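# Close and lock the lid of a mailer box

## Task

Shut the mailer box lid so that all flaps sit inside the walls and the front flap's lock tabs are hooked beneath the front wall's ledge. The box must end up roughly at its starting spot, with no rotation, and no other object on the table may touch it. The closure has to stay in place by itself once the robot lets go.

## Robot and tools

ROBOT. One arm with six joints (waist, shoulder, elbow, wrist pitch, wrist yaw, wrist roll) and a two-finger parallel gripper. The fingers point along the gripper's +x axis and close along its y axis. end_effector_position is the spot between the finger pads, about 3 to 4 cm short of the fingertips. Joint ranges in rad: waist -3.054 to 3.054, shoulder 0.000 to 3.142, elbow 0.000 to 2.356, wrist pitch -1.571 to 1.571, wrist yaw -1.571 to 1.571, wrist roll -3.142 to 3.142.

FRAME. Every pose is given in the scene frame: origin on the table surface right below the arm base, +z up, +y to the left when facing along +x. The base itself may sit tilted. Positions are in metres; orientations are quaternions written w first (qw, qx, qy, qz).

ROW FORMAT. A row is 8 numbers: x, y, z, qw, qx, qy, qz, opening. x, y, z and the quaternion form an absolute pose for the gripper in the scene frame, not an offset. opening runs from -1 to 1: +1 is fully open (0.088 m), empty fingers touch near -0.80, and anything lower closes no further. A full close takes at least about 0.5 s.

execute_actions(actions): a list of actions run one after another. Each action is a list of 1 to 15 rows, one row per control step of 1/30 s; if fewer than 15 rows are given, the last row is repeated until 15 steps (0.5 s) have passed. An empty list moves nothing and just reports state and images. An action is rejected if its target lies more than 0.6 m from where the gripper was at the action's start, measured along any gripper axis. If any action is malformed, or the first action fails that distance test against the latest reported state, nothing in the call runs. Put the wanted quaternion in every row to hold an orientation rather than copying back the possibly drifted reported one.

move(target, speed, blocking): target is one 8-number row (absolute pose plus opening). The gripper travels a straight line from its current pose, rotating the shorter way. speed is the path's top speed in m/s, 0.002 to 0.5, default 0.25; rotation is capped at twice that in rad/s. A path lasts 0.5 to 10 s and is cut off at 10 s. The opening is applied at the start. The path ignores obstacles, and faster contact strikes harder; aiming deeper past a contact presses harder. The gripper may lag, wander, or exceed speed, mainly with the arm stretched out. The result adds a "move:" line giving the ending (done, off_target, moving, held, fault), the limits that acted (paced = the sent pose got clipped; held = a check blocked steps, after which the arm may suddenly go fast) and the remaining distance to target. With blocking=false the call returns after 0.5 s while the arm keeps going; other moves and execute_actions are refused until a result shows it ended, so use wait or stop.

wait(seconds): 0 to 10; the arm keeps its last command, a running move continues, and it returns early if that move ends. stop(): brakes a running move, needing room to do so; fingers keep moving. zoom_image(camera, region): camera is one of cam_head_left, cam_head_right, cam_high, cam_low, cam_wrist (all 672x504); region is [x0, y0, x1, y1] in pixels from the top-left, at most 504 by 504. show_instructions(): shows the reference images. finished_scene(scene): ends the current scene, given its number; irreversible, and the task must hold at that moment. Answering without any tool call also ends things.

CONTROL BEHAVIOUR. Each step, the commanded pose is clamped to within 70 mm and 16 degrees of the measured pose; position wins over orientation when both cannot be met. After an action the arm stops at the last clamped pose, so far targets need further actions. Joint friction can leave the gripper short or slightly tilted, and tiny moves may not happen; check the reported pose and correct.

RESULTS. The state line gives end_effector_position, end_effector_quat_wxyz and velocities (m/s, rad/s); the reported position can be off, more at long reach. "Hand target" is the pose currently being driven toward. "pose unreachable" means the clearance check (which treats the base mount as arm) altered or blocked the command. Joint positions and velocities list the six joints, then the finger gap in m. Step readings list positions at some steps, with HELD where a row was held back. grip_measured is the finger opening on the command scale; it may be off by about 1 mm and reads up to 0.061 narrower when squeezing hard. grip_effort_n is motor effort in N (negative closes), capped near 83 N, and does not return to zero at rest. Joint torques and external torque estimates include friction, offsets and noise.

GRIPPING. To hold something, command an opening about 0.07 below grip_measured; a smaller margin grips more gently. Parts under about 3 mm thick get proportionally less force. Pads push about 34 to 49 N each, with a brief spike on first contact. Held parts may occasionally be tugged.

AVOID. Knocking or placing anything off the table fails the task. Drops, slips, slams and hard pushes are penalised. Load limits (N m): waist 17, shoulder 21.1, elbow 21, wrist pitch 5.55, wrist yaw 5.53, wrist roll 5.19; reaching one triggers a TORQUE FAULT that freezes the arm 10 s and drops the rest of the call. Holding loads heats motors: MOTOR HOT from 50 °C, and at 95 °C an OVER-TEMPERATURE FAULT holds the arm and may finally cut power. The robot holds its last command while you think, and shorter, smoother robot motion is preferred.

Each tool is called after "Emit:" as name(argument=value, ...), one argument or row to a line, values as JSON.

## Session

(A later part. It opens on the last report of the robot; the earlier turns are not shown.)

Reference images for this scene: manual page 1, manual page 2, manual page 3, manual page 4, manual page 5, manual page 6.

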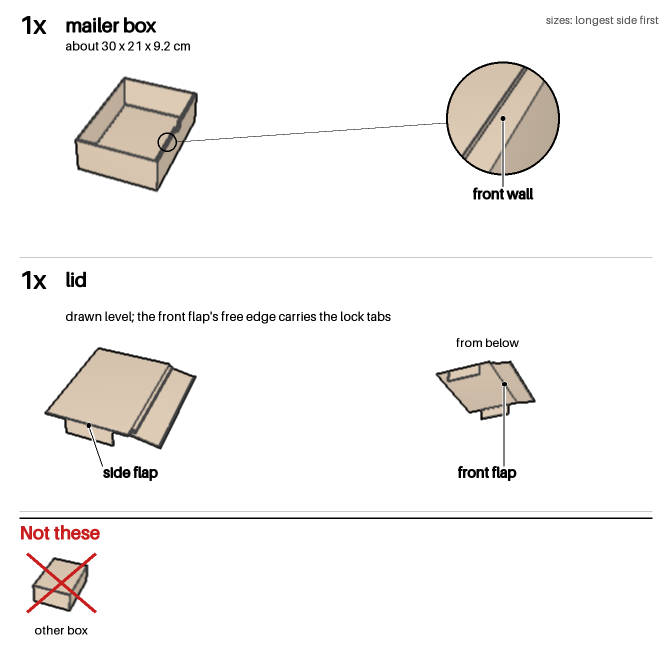

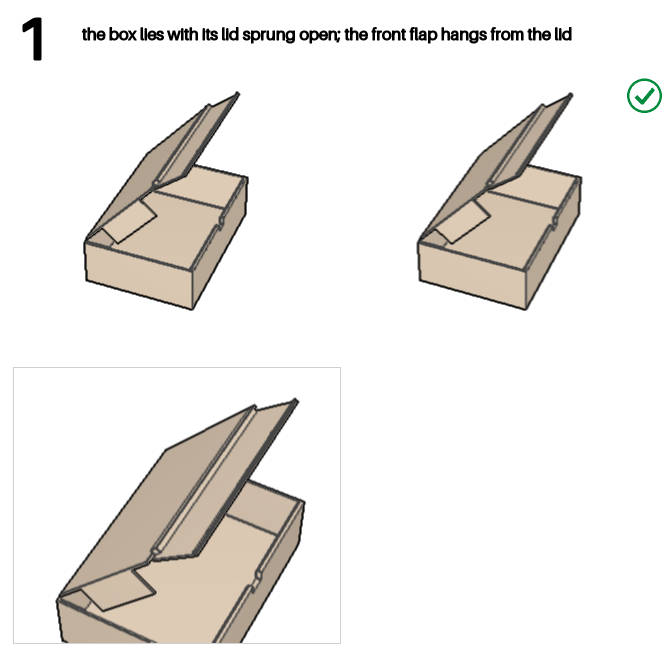

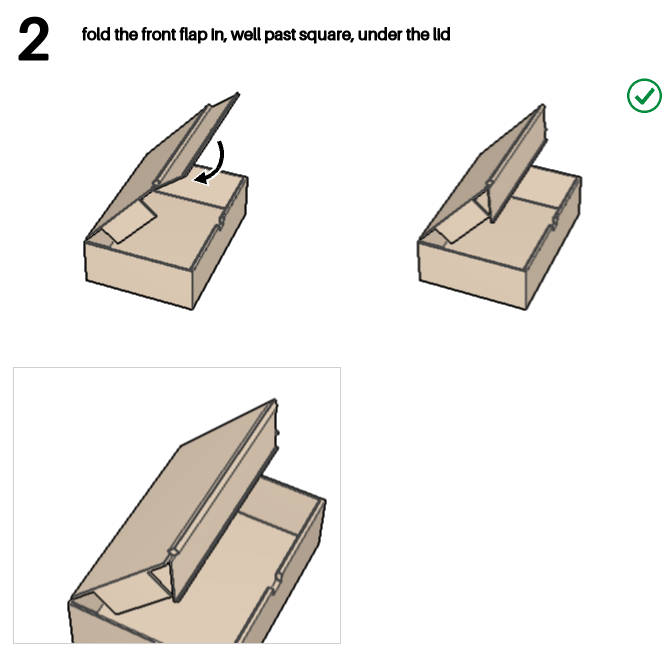

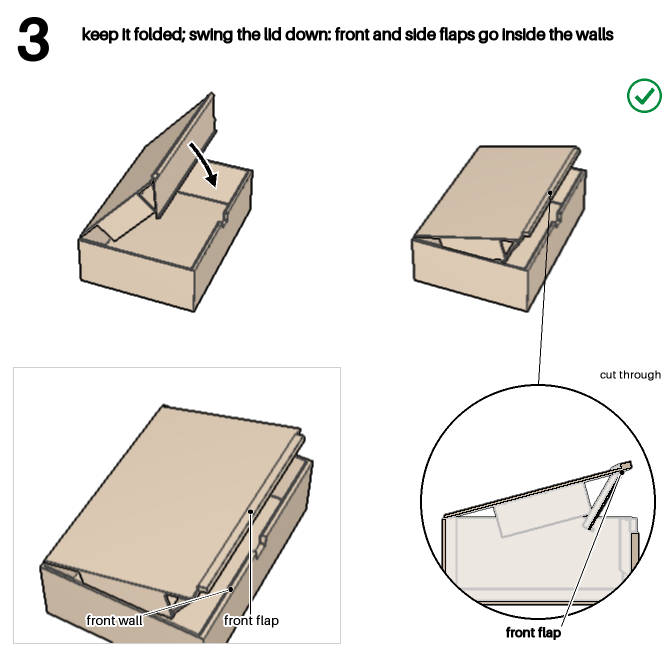

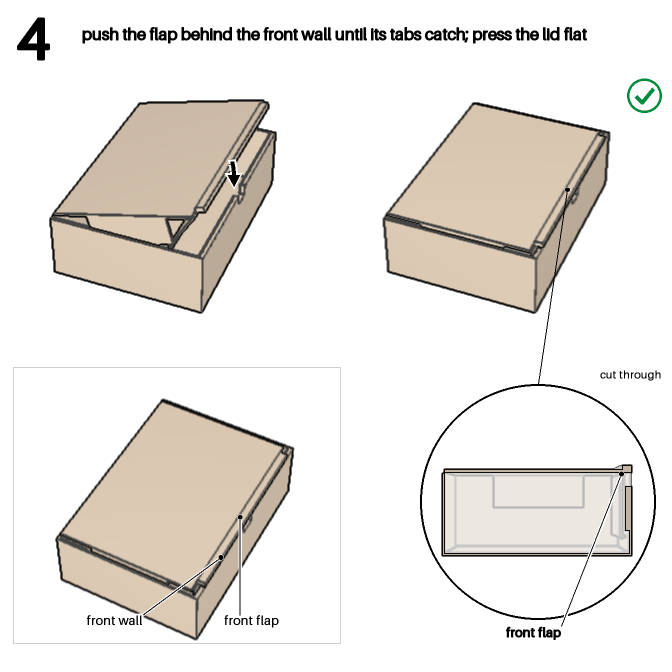

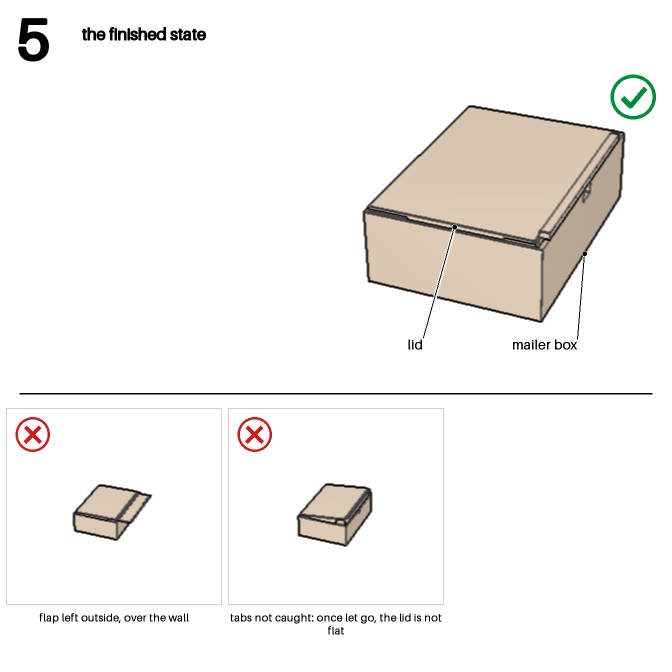

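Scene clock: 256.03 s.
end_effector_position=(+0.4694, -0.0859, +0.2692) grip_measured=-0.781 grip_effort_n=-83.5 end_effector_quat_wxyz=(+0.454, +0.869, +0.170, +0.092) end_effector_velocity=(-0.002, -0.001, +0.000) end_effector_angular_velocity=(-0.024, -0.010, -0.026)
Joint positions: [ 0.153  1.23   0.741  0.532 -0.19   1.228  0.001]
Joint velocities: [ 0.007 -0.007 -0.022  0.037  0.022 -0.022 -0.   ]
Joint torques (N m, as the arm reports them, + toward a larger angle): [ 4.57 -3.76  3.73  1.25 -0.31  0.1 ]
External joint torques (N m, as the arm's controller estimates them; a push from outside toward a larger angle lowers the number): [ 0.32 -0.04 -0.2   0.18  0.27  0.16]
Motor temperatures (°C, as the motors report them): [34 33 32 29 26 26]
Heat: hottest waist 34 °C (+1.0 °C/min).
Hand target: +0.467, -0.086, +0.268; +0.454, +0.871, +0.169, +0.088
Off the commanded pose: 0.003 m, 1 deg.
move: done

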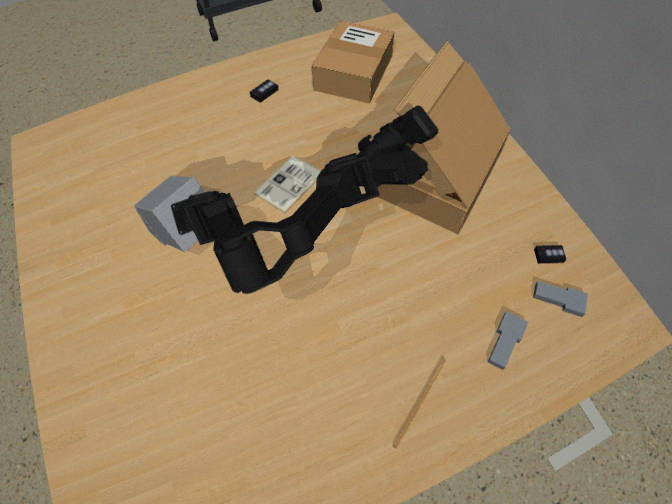

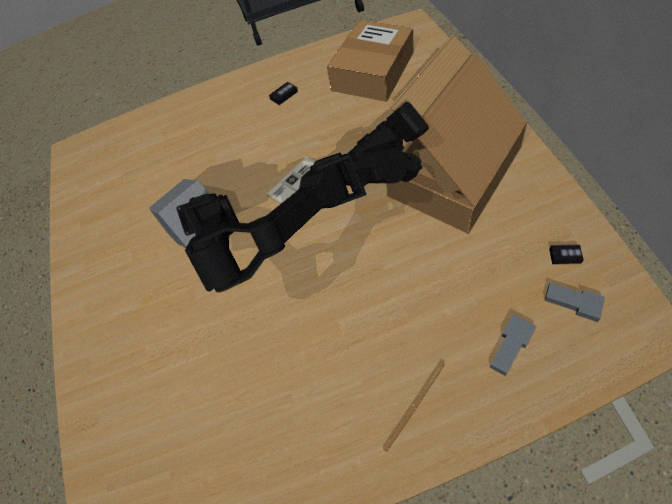

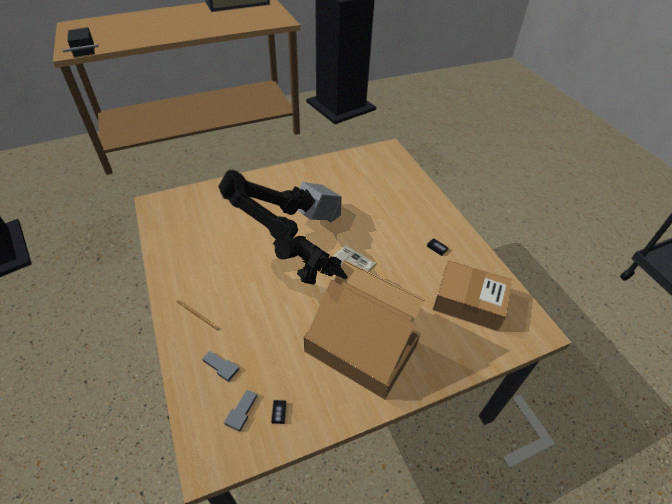

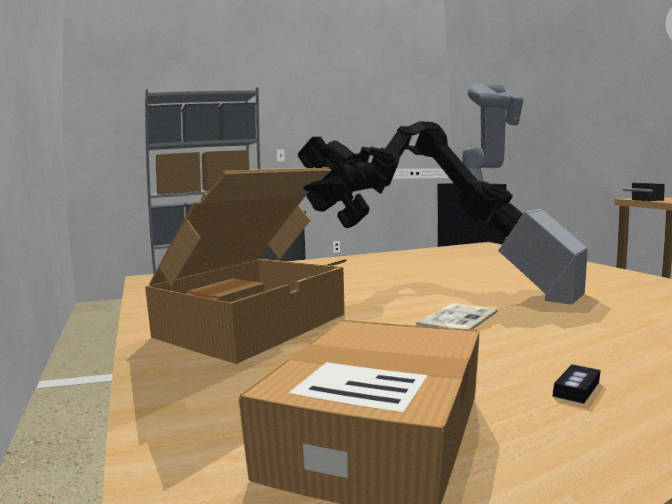

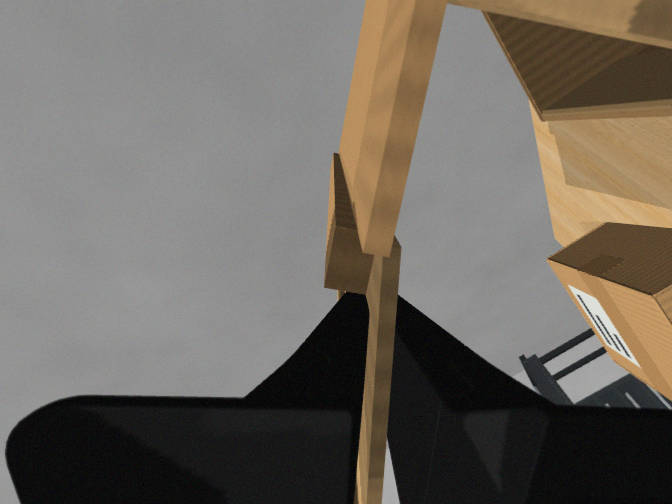

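Emit:
move(
  target=[0.463,-0.075,0.241,0.779,0.598,0.116,0.151,-1],
  speed=0.2,
)

Emit:
move(
  target=[0.47,-0.089,0.221,0.958,0.212,0.041,0.186,-1],
  speed=0.2,
)

Scene clock: 265.30 s.
end_effector_position=(+0.4639, -0.0774, +0.2481) grip_measured=-0.781 grip_effort_n=-83.5 end_effector_quat_wxyz=(+0.776, +0.601, +0.108, +0.155) end_effector_velocity=(+0.000, -0.002, -0.001) end_effector_angular_velocity=(-0.010, +0.000, -0.012)
Joint positions: [ 0.102  1.272  0.67   0.662 -0.246  0.37   0.001]
Joint velocities: [-0.002 -0.002 -0.002  0.007  0.007 -0.007 -0.   ]
Joint torques (N m, as the arm reports them, + toward a larger angle): [ 3.82 -2.59  3.43  1.23 -0.43 -0.27]
External joint torques (N m, as the arm's controller estimates them; a push from outside toward a larger angle lowers the number): [-0.49  1.38 -0.26  0.14  0.16 -0.22]
Motor temperatures (°C, as the motors report them): [34 33 31 29 26 26]
Heat: hottest waist 34 °C (+1.0 °C/min).
Hand target: +0.463, -0.075, +0.241; +0.779, +0.598, +0.116, +0.151
Off the commanded pose: 0.008 m, 1 deg.
move: done

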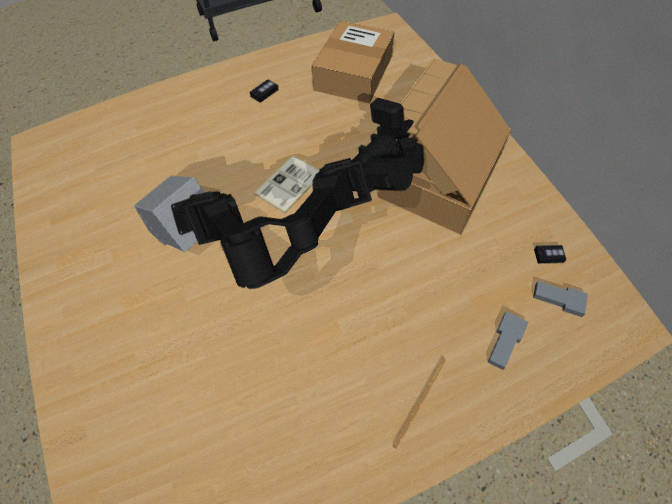

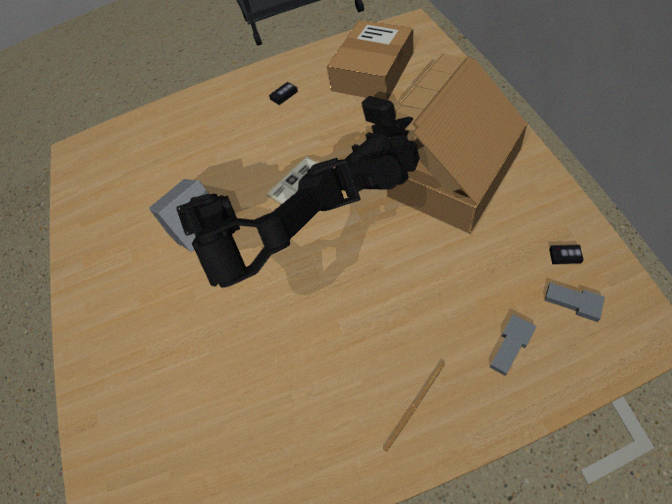

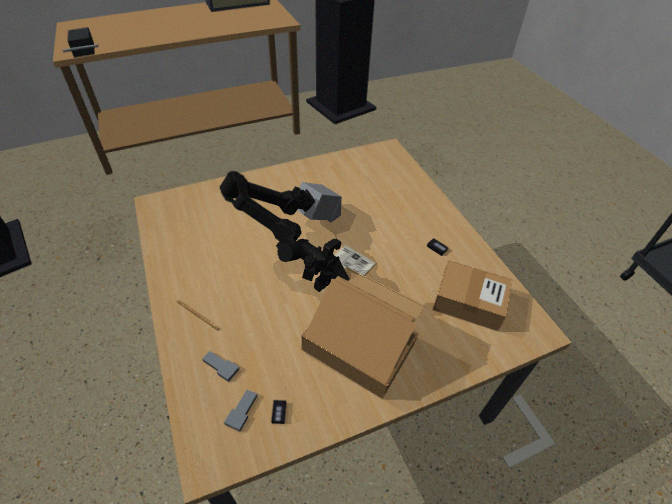

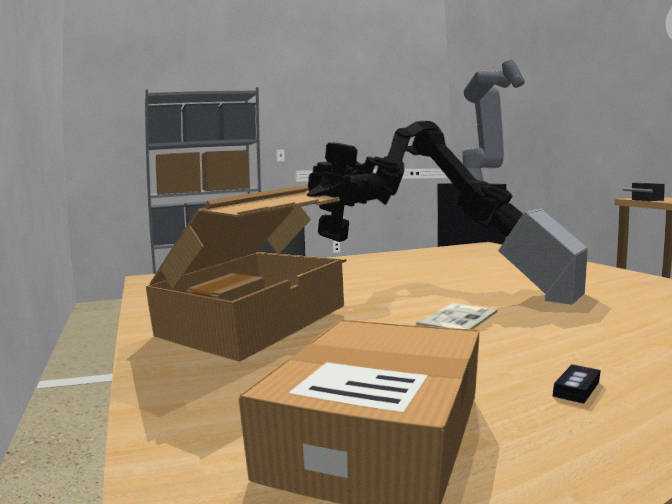

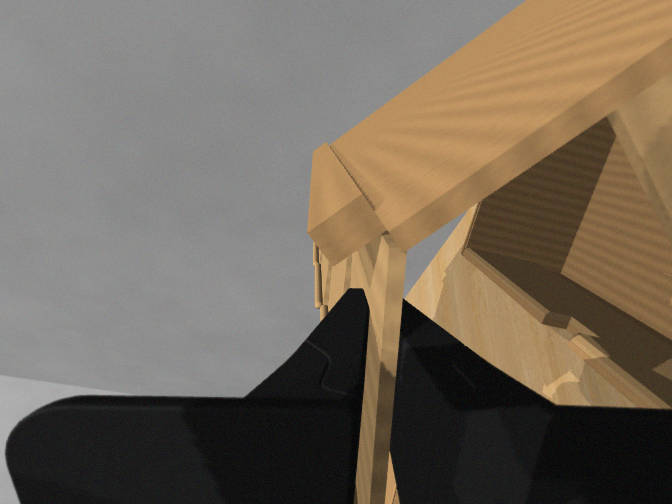

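Scene clock: 267.97 s.
end_effector_position=(+0.4675, -0.0864, +0.2243) grip_measured=-0.781 grip_effort_n=-83.5 end_effector_quat_wxyz=(+0.956, +0.217, +0.039, +0.191) end_effector_velocity=(-0.000, -0.002, -0.000) end_effector_angular_velocity=(-0.035, -0.019, -0.006)
Joint positions: [ 0.006  1.307  0.683  0.668 -0.342 -0.498  0.001]
Joint velocities: [-0.007 -0.002 -0.002  0.007 -0.007 -0.037 -0.   ]
Joint torques (N m, as the arm reports them, + toward a larger angle): [ 3.96 -2.96  5.03  1.32 -0.45 -0.23]
External joint torques (N m, as the arm's controller estimates them; a push from outside toward a larger angle lowers the number): [-0.41  1.52  1.54  0.25  0.15 -0.21]
Motor temperatures (°C, as the motors report them): [34 33 31 29 26 26]
Heat: hottest waist 34 °C (+1.0 °C/min).
Hand target: +0.470, -0.089, +0.221; +0.958, +0.212, +0.041, +0.186
Off the commanded pose: 0.005 m, 1 deg.
move: done

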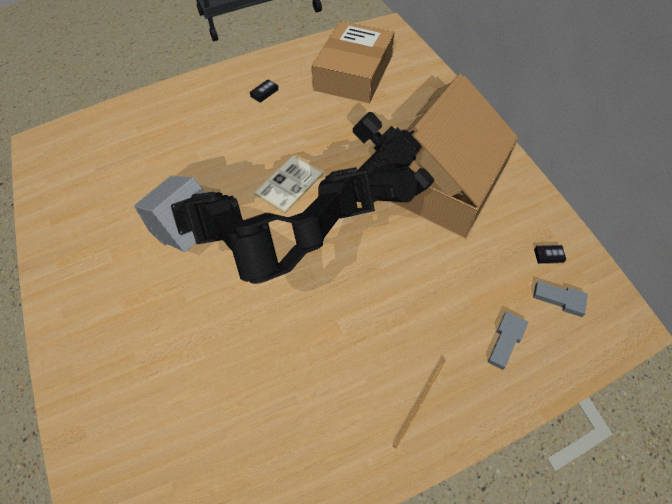

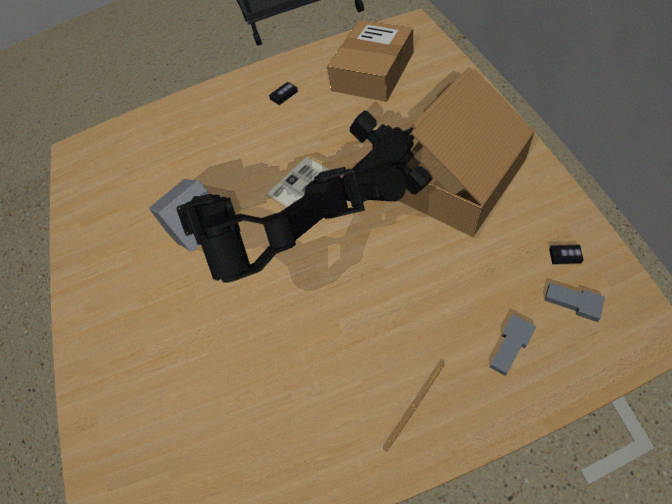

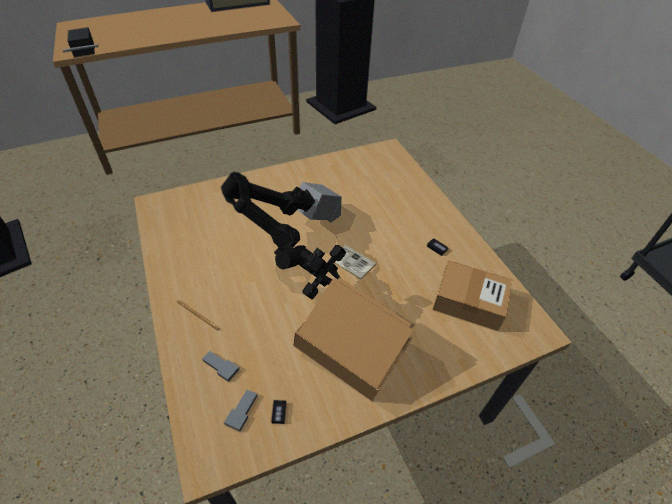

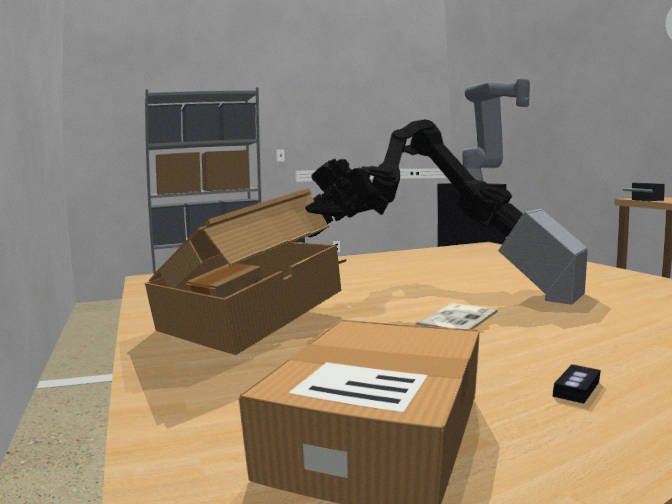

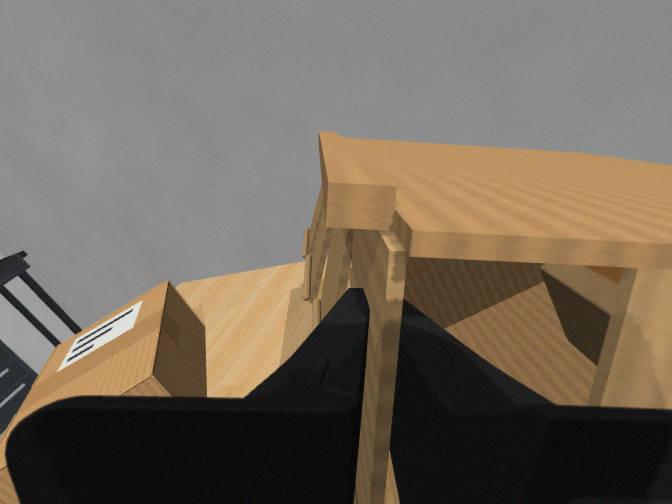

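Emit:
move(
  target=[0.455,-0.058,0.165,0.981,0.043,0.008,0.19,-1],
  speed=0.07,
)

Emit:
zoom_image(
  camera="cam_low",
  region=[130,150,410,370],
)

Scene clock: 277.17 s.
end_effector_position=(+0.4577, -0.0622, +0.1765) grip_measured=-0.781 grip_effort_n=-83.5 end_effector_quat_wxyz=(+0.981, +0.044, -0.009, +0.187) end_effector_velocity=(-0.001, -0.000, -0.002) end_effector_angular_velocity=(-0.022, -0.013, -0.006)
Joint positions: [-0.082  1.496  0.578  0.995 -0.439 -0.842  0.001]
Joint velocities: [-0.007  0.007 -0.007  0.022 -0.007 -0.022 -0.   ]
Joint torques (N m, as the arm reports them, + toward a larger angle): [ 3.87 -2.67  1.7   0.92 -0.25 -0.19]
External joint torques (N m, as the arm's controller estimates them; a push from outside toward a larger angle lowers the number): [-0.8   2.12 -0.65 -0.15  0.35 -0.19]
Motor temperatures (°C, as the motors report them): [33 32 31 29 26 26]
Heat: hottest waist 33 °C (+0.0 °C/min).
Hand target: +0.455, -0.058, +0.165; +0.981, +0.043, +0.008, +0.190
Off the commanded pose: 0.012 m, 2 deg.
move: off_target

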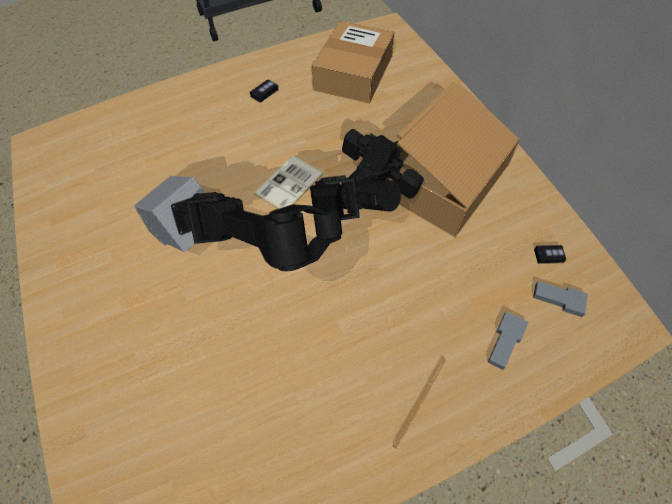

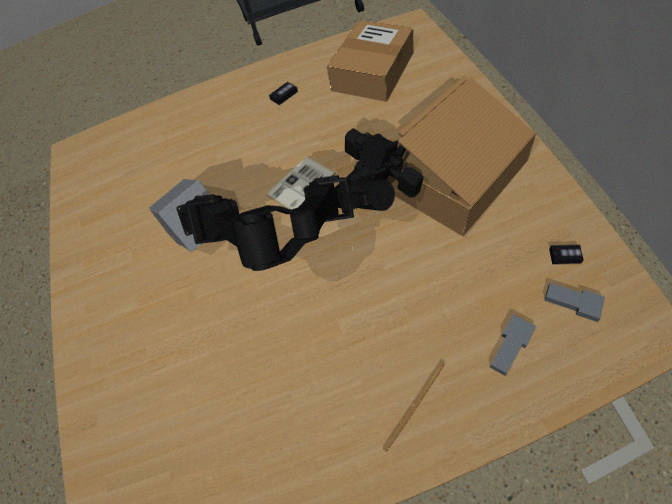

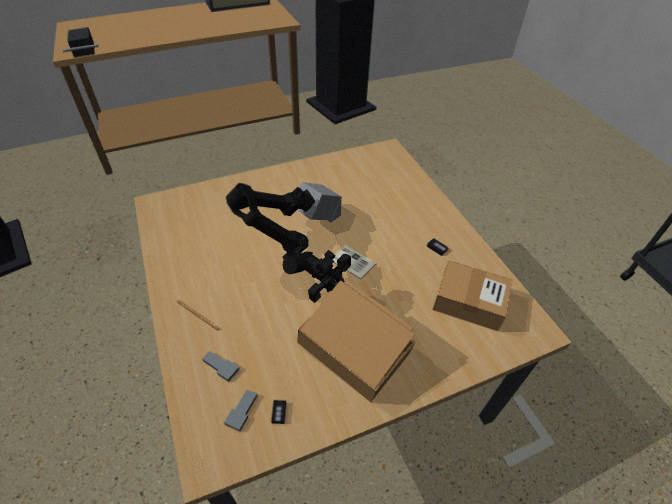

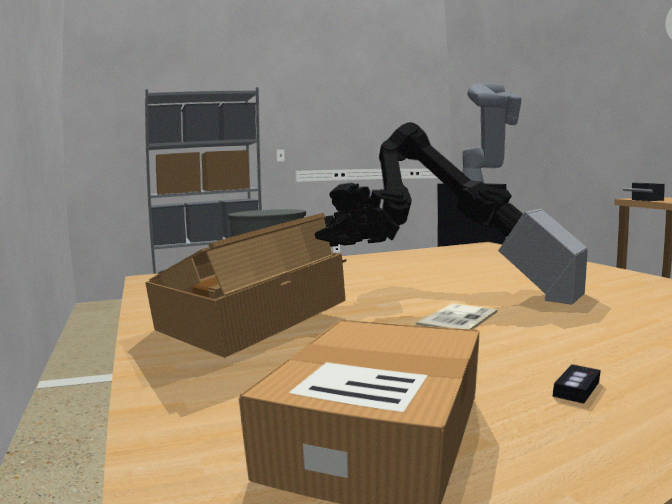

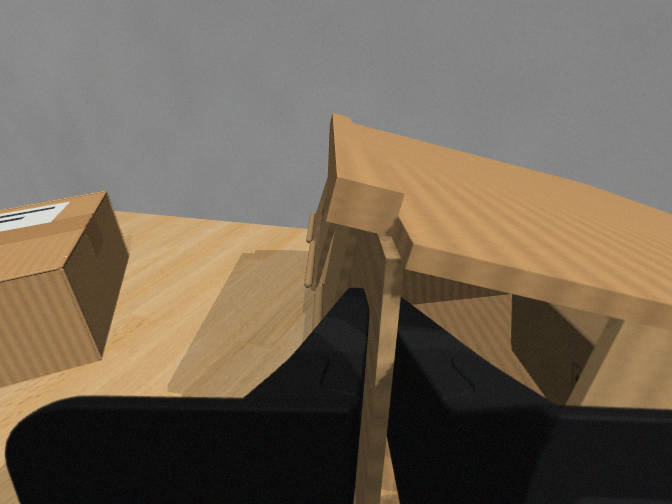

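Region (130, 150, 410, 370) of cam_low's 672x504 image, scaled by 1.800, with more detail than that image has; it fills the top 396 rows of this view, and the rest is white.

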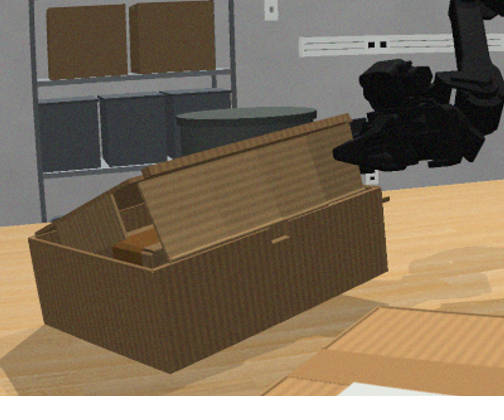

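Emit:
move(
  target=[0.461,-0.07,0.163,0.963,-0.161,-0.08,0.206,-1],
  speed=0.1,
)

Emit:
zoom_image(
  camera="cam_low",
  region=[130,150,410,370],
)

Scene clock: 286.00 s.
end_effector_position=(+0.4593, -0.0686, +0.1668) grip_measured=-0.782 grip_effort_n=-83.5 end_effector_quat_wxyz=(+0.962, -0.155, -0.083, +0.207) end_effector_velocity=(-0.002, +0.003, -0.000) end_effector_angular_velocity=(+0.002, -0.010, +0.020)
Joint positions: [-0.166  1.529  0.625  0.969 -0.612 -1.263  0.001]
Joint velocities: [-0.002  0.002 -0.002 -0.007 -0.022 -0.007 -0.   ]
Joint torques (N m, as the arm reports them, + toward a larger angle): [ 4.29 -3.54  3.44  0.98 -0.54 -0.3 ]
External joint torques (N m, as the arm's controller estimates them; a push from outside toward a larger angle lowers the number): [-0.46  1.69  1.26 -0.05  0.07 -0.33]
Motor temperatures (°C, as the motors report them): [33 31 31 29 26 26]
Heat: hottest waist 33 °C (+0.0 °C/min).
Hand target: +0.461, -0.070, +0.163; +0.962, -0.161, -0.080, +0.206
Off the commanded pose: 0.004 m, 1 deg.
move: done

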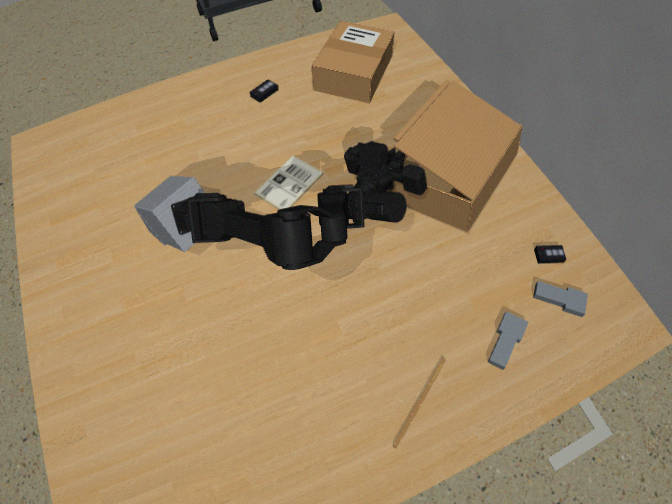

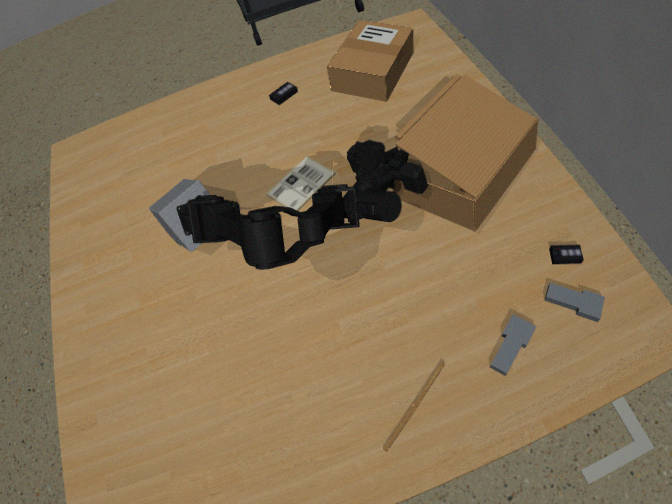

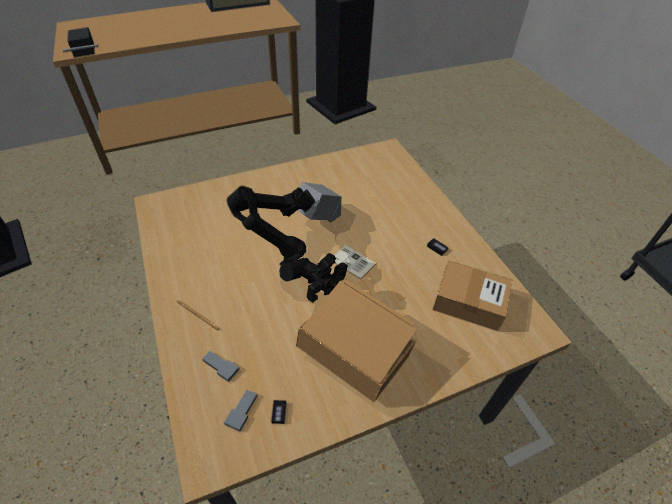

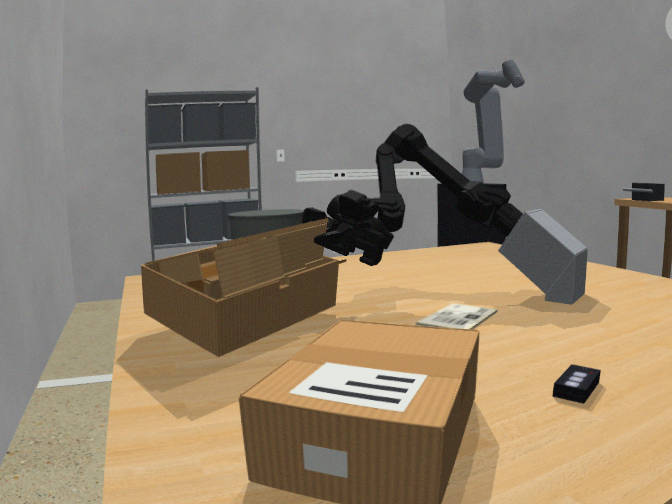

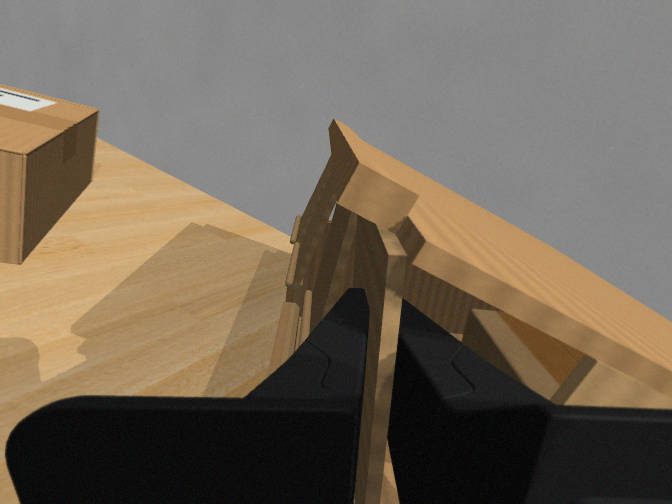

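Region (130, 150, 410, 370) of cam_low's 672x504 image, scaled by 1.800, with more detail than that image has; it fills the top 396 rows of this view, and the rest is white.

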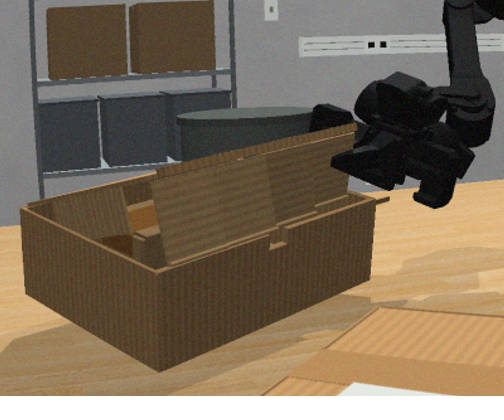

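Emit:
move(
  target=[0.461,-0.07,0.178,0.961,-0.155,-0.108,0.2,-1],
  speed=0.04,
)

Emit:
zoom_image(
  camera="cam_low",
  region=[130,150,410,370],
)

Scene clock: 293.03 s.
end_effector_position=(+0.4601, -0.0697, +0.1752) grip_measured=-0.782 grip_effort_n=-83.5 end_effector_quat_wxyz=(+0.962, -0.154, -0.102, +0.202) end_effector_velocity=(-0.001, +0.001, +0.004) end_effector_angular_velocity=(-0.004, -0.019, +0.003)
Joint positions: [-0.158  1.529  0.625  1.    -0.631 -1.252  0.001]
Joint velocities: [ 0.007 -0.002 -0.002  0.007 -0.007 -0.007 -0.   ]
Joint torques (N m, as the arm reports them, + toward a larger angle): [ 5.28 -4.38  3.12  1.44 -0.88  0.04]
External joint torques (N m, as the arm's controller estimates them; a push from outside toward a larger angle lowers the number): [ 0.52  0.82  0.92  0.41 -0.29  0.01]
Motor temperatures (°C, as the motors report them): [33 31 31 29 26 26]
Heat: hottest waist 33 °C (+0.0 °C/min).
Hand target: +0.461, -0.070, +0.178; +0.961, -0.155, -0.108, +0.200
Off the commanded pose: 0.003 m, 1 deg.
move: done

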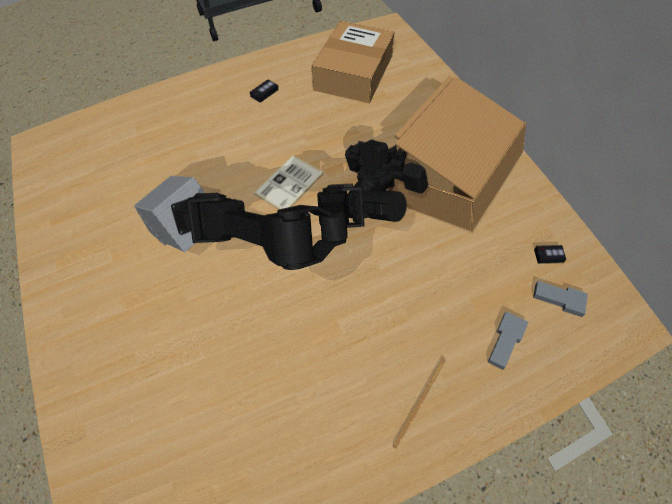

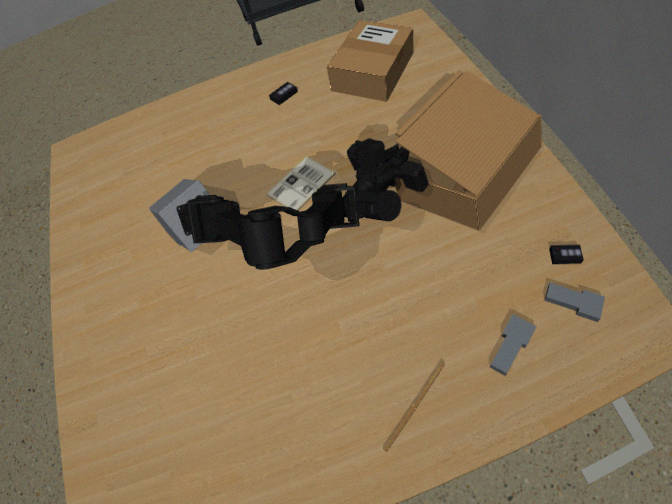

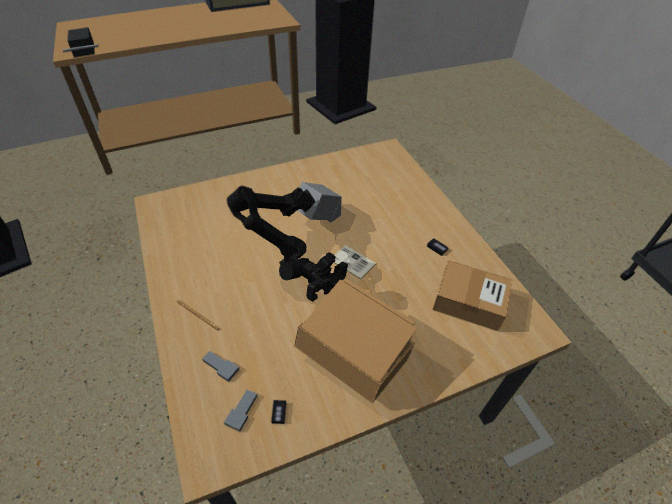

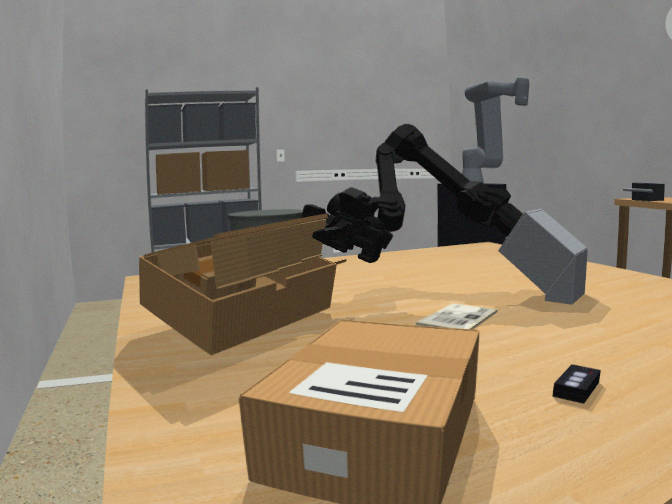

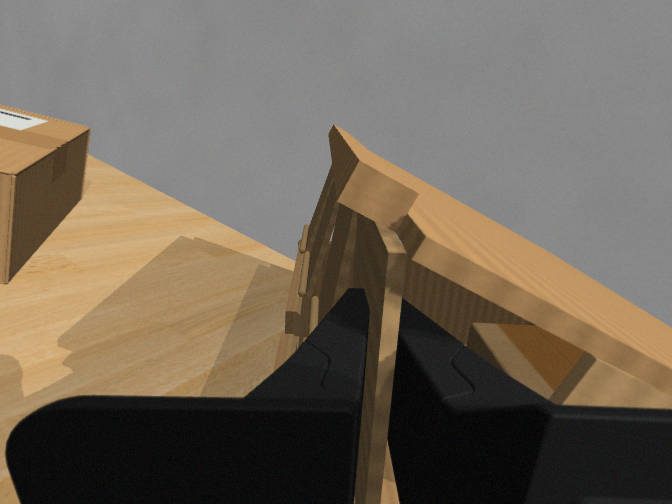

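Region (130, 150, 410, 370) of cam_low's 672x504 image, scaled by 1.800, with more detail than that image has; it fills the top 396 rows of this view, and the rest is white.

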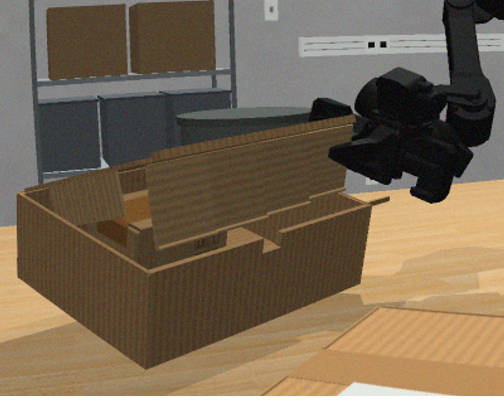

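Emit:
move(
  target=[0.459,-0.066,0.142,0.95,-0.212,-0.12,0.193,-1],
  speed=0.03,
)

Emit:
zoom_image(
  camera="cam_low",
  region=[130,150,410,370],
)

Scene clock: 299.17 s.
end_effector_position=(+0.4578, -0.0641, +0.1516) grip_measured=-0.782 grip_effort_n=-83.5 end_effector_quat_wxyz=(+0.950, -0.206, -0.132, +0.195) end_effector_velocity=(-0.002, +0.000, +0.000) end_effector_angular_velocity=(-0.018, -0.022, +0.004)
Joint positions: [-0.22   1.647  0.629  1.139 -0.727 -1.349  0.001]
Joint velocities: [-0.007  0.002 -0.002  0.007 -0.022 -0.022 -0.   ]
Joint torques (N m, as the arm reports them, + toward a larger angle): [ 3.7  -3.2   2.7   1.13 -0.21 -0.29]
External joint torques (N m, as the arm's controller estimates them; a push from outside toward a larger angle lowers the number): [-1.25  2.29  1.11  0.1   0.38 -0.32]
Motor temperatures (°C, as the motors report them): [33 31 31 30 26 26]
Heat: hottest waist 33 °C (-1.0 °C/min).
Hand target: +0.459, -0.066, +0.142; +0.951, -0.212, -0.120, +0.193
Off the commanded pose: 0.010 m, 2 deg.
move: off_target

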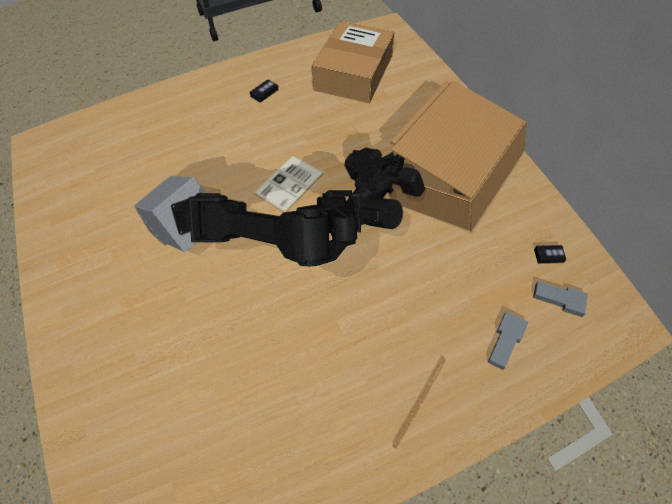

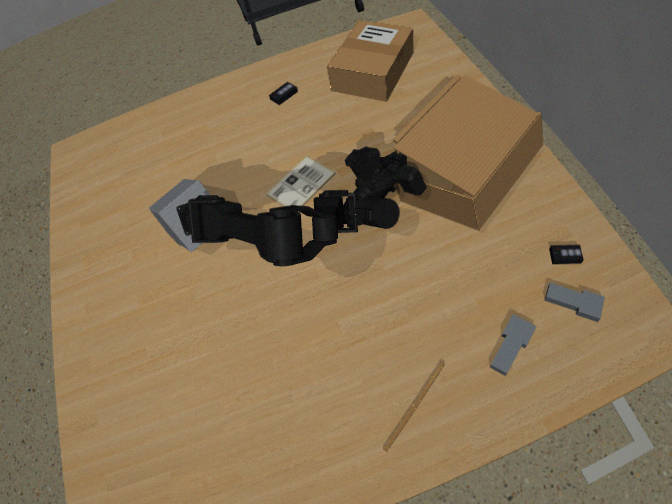

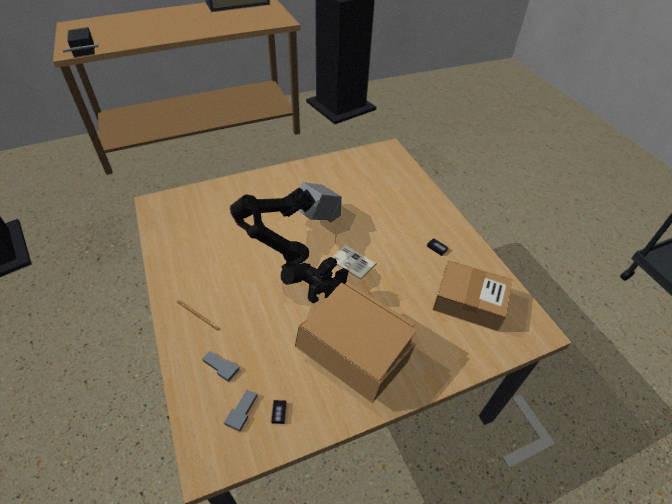

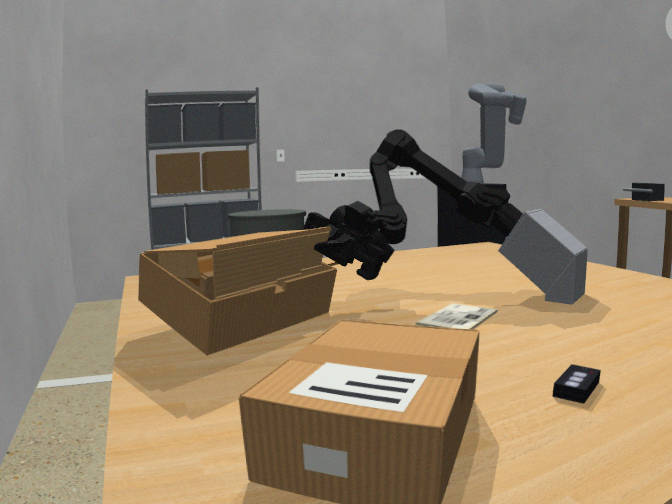

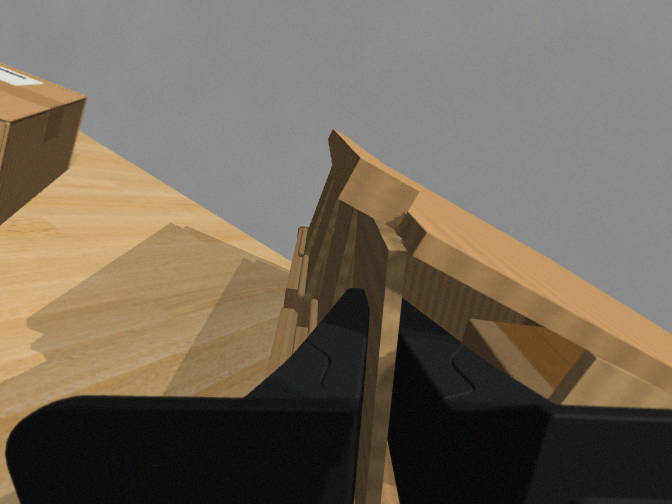

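Region (130, 150, 410, 370) of cam_low's 672x504 image, scaled by 1.800, with more detail than that image has; it fills the top 396 rows of this view, and the rest is white.

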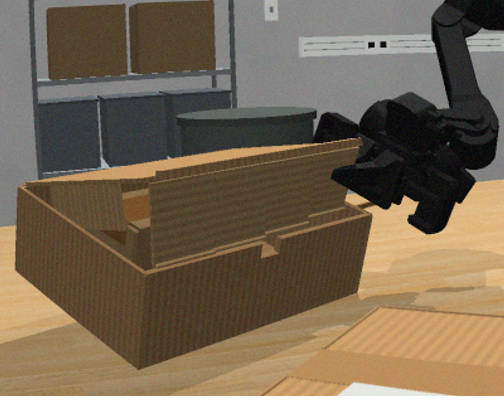

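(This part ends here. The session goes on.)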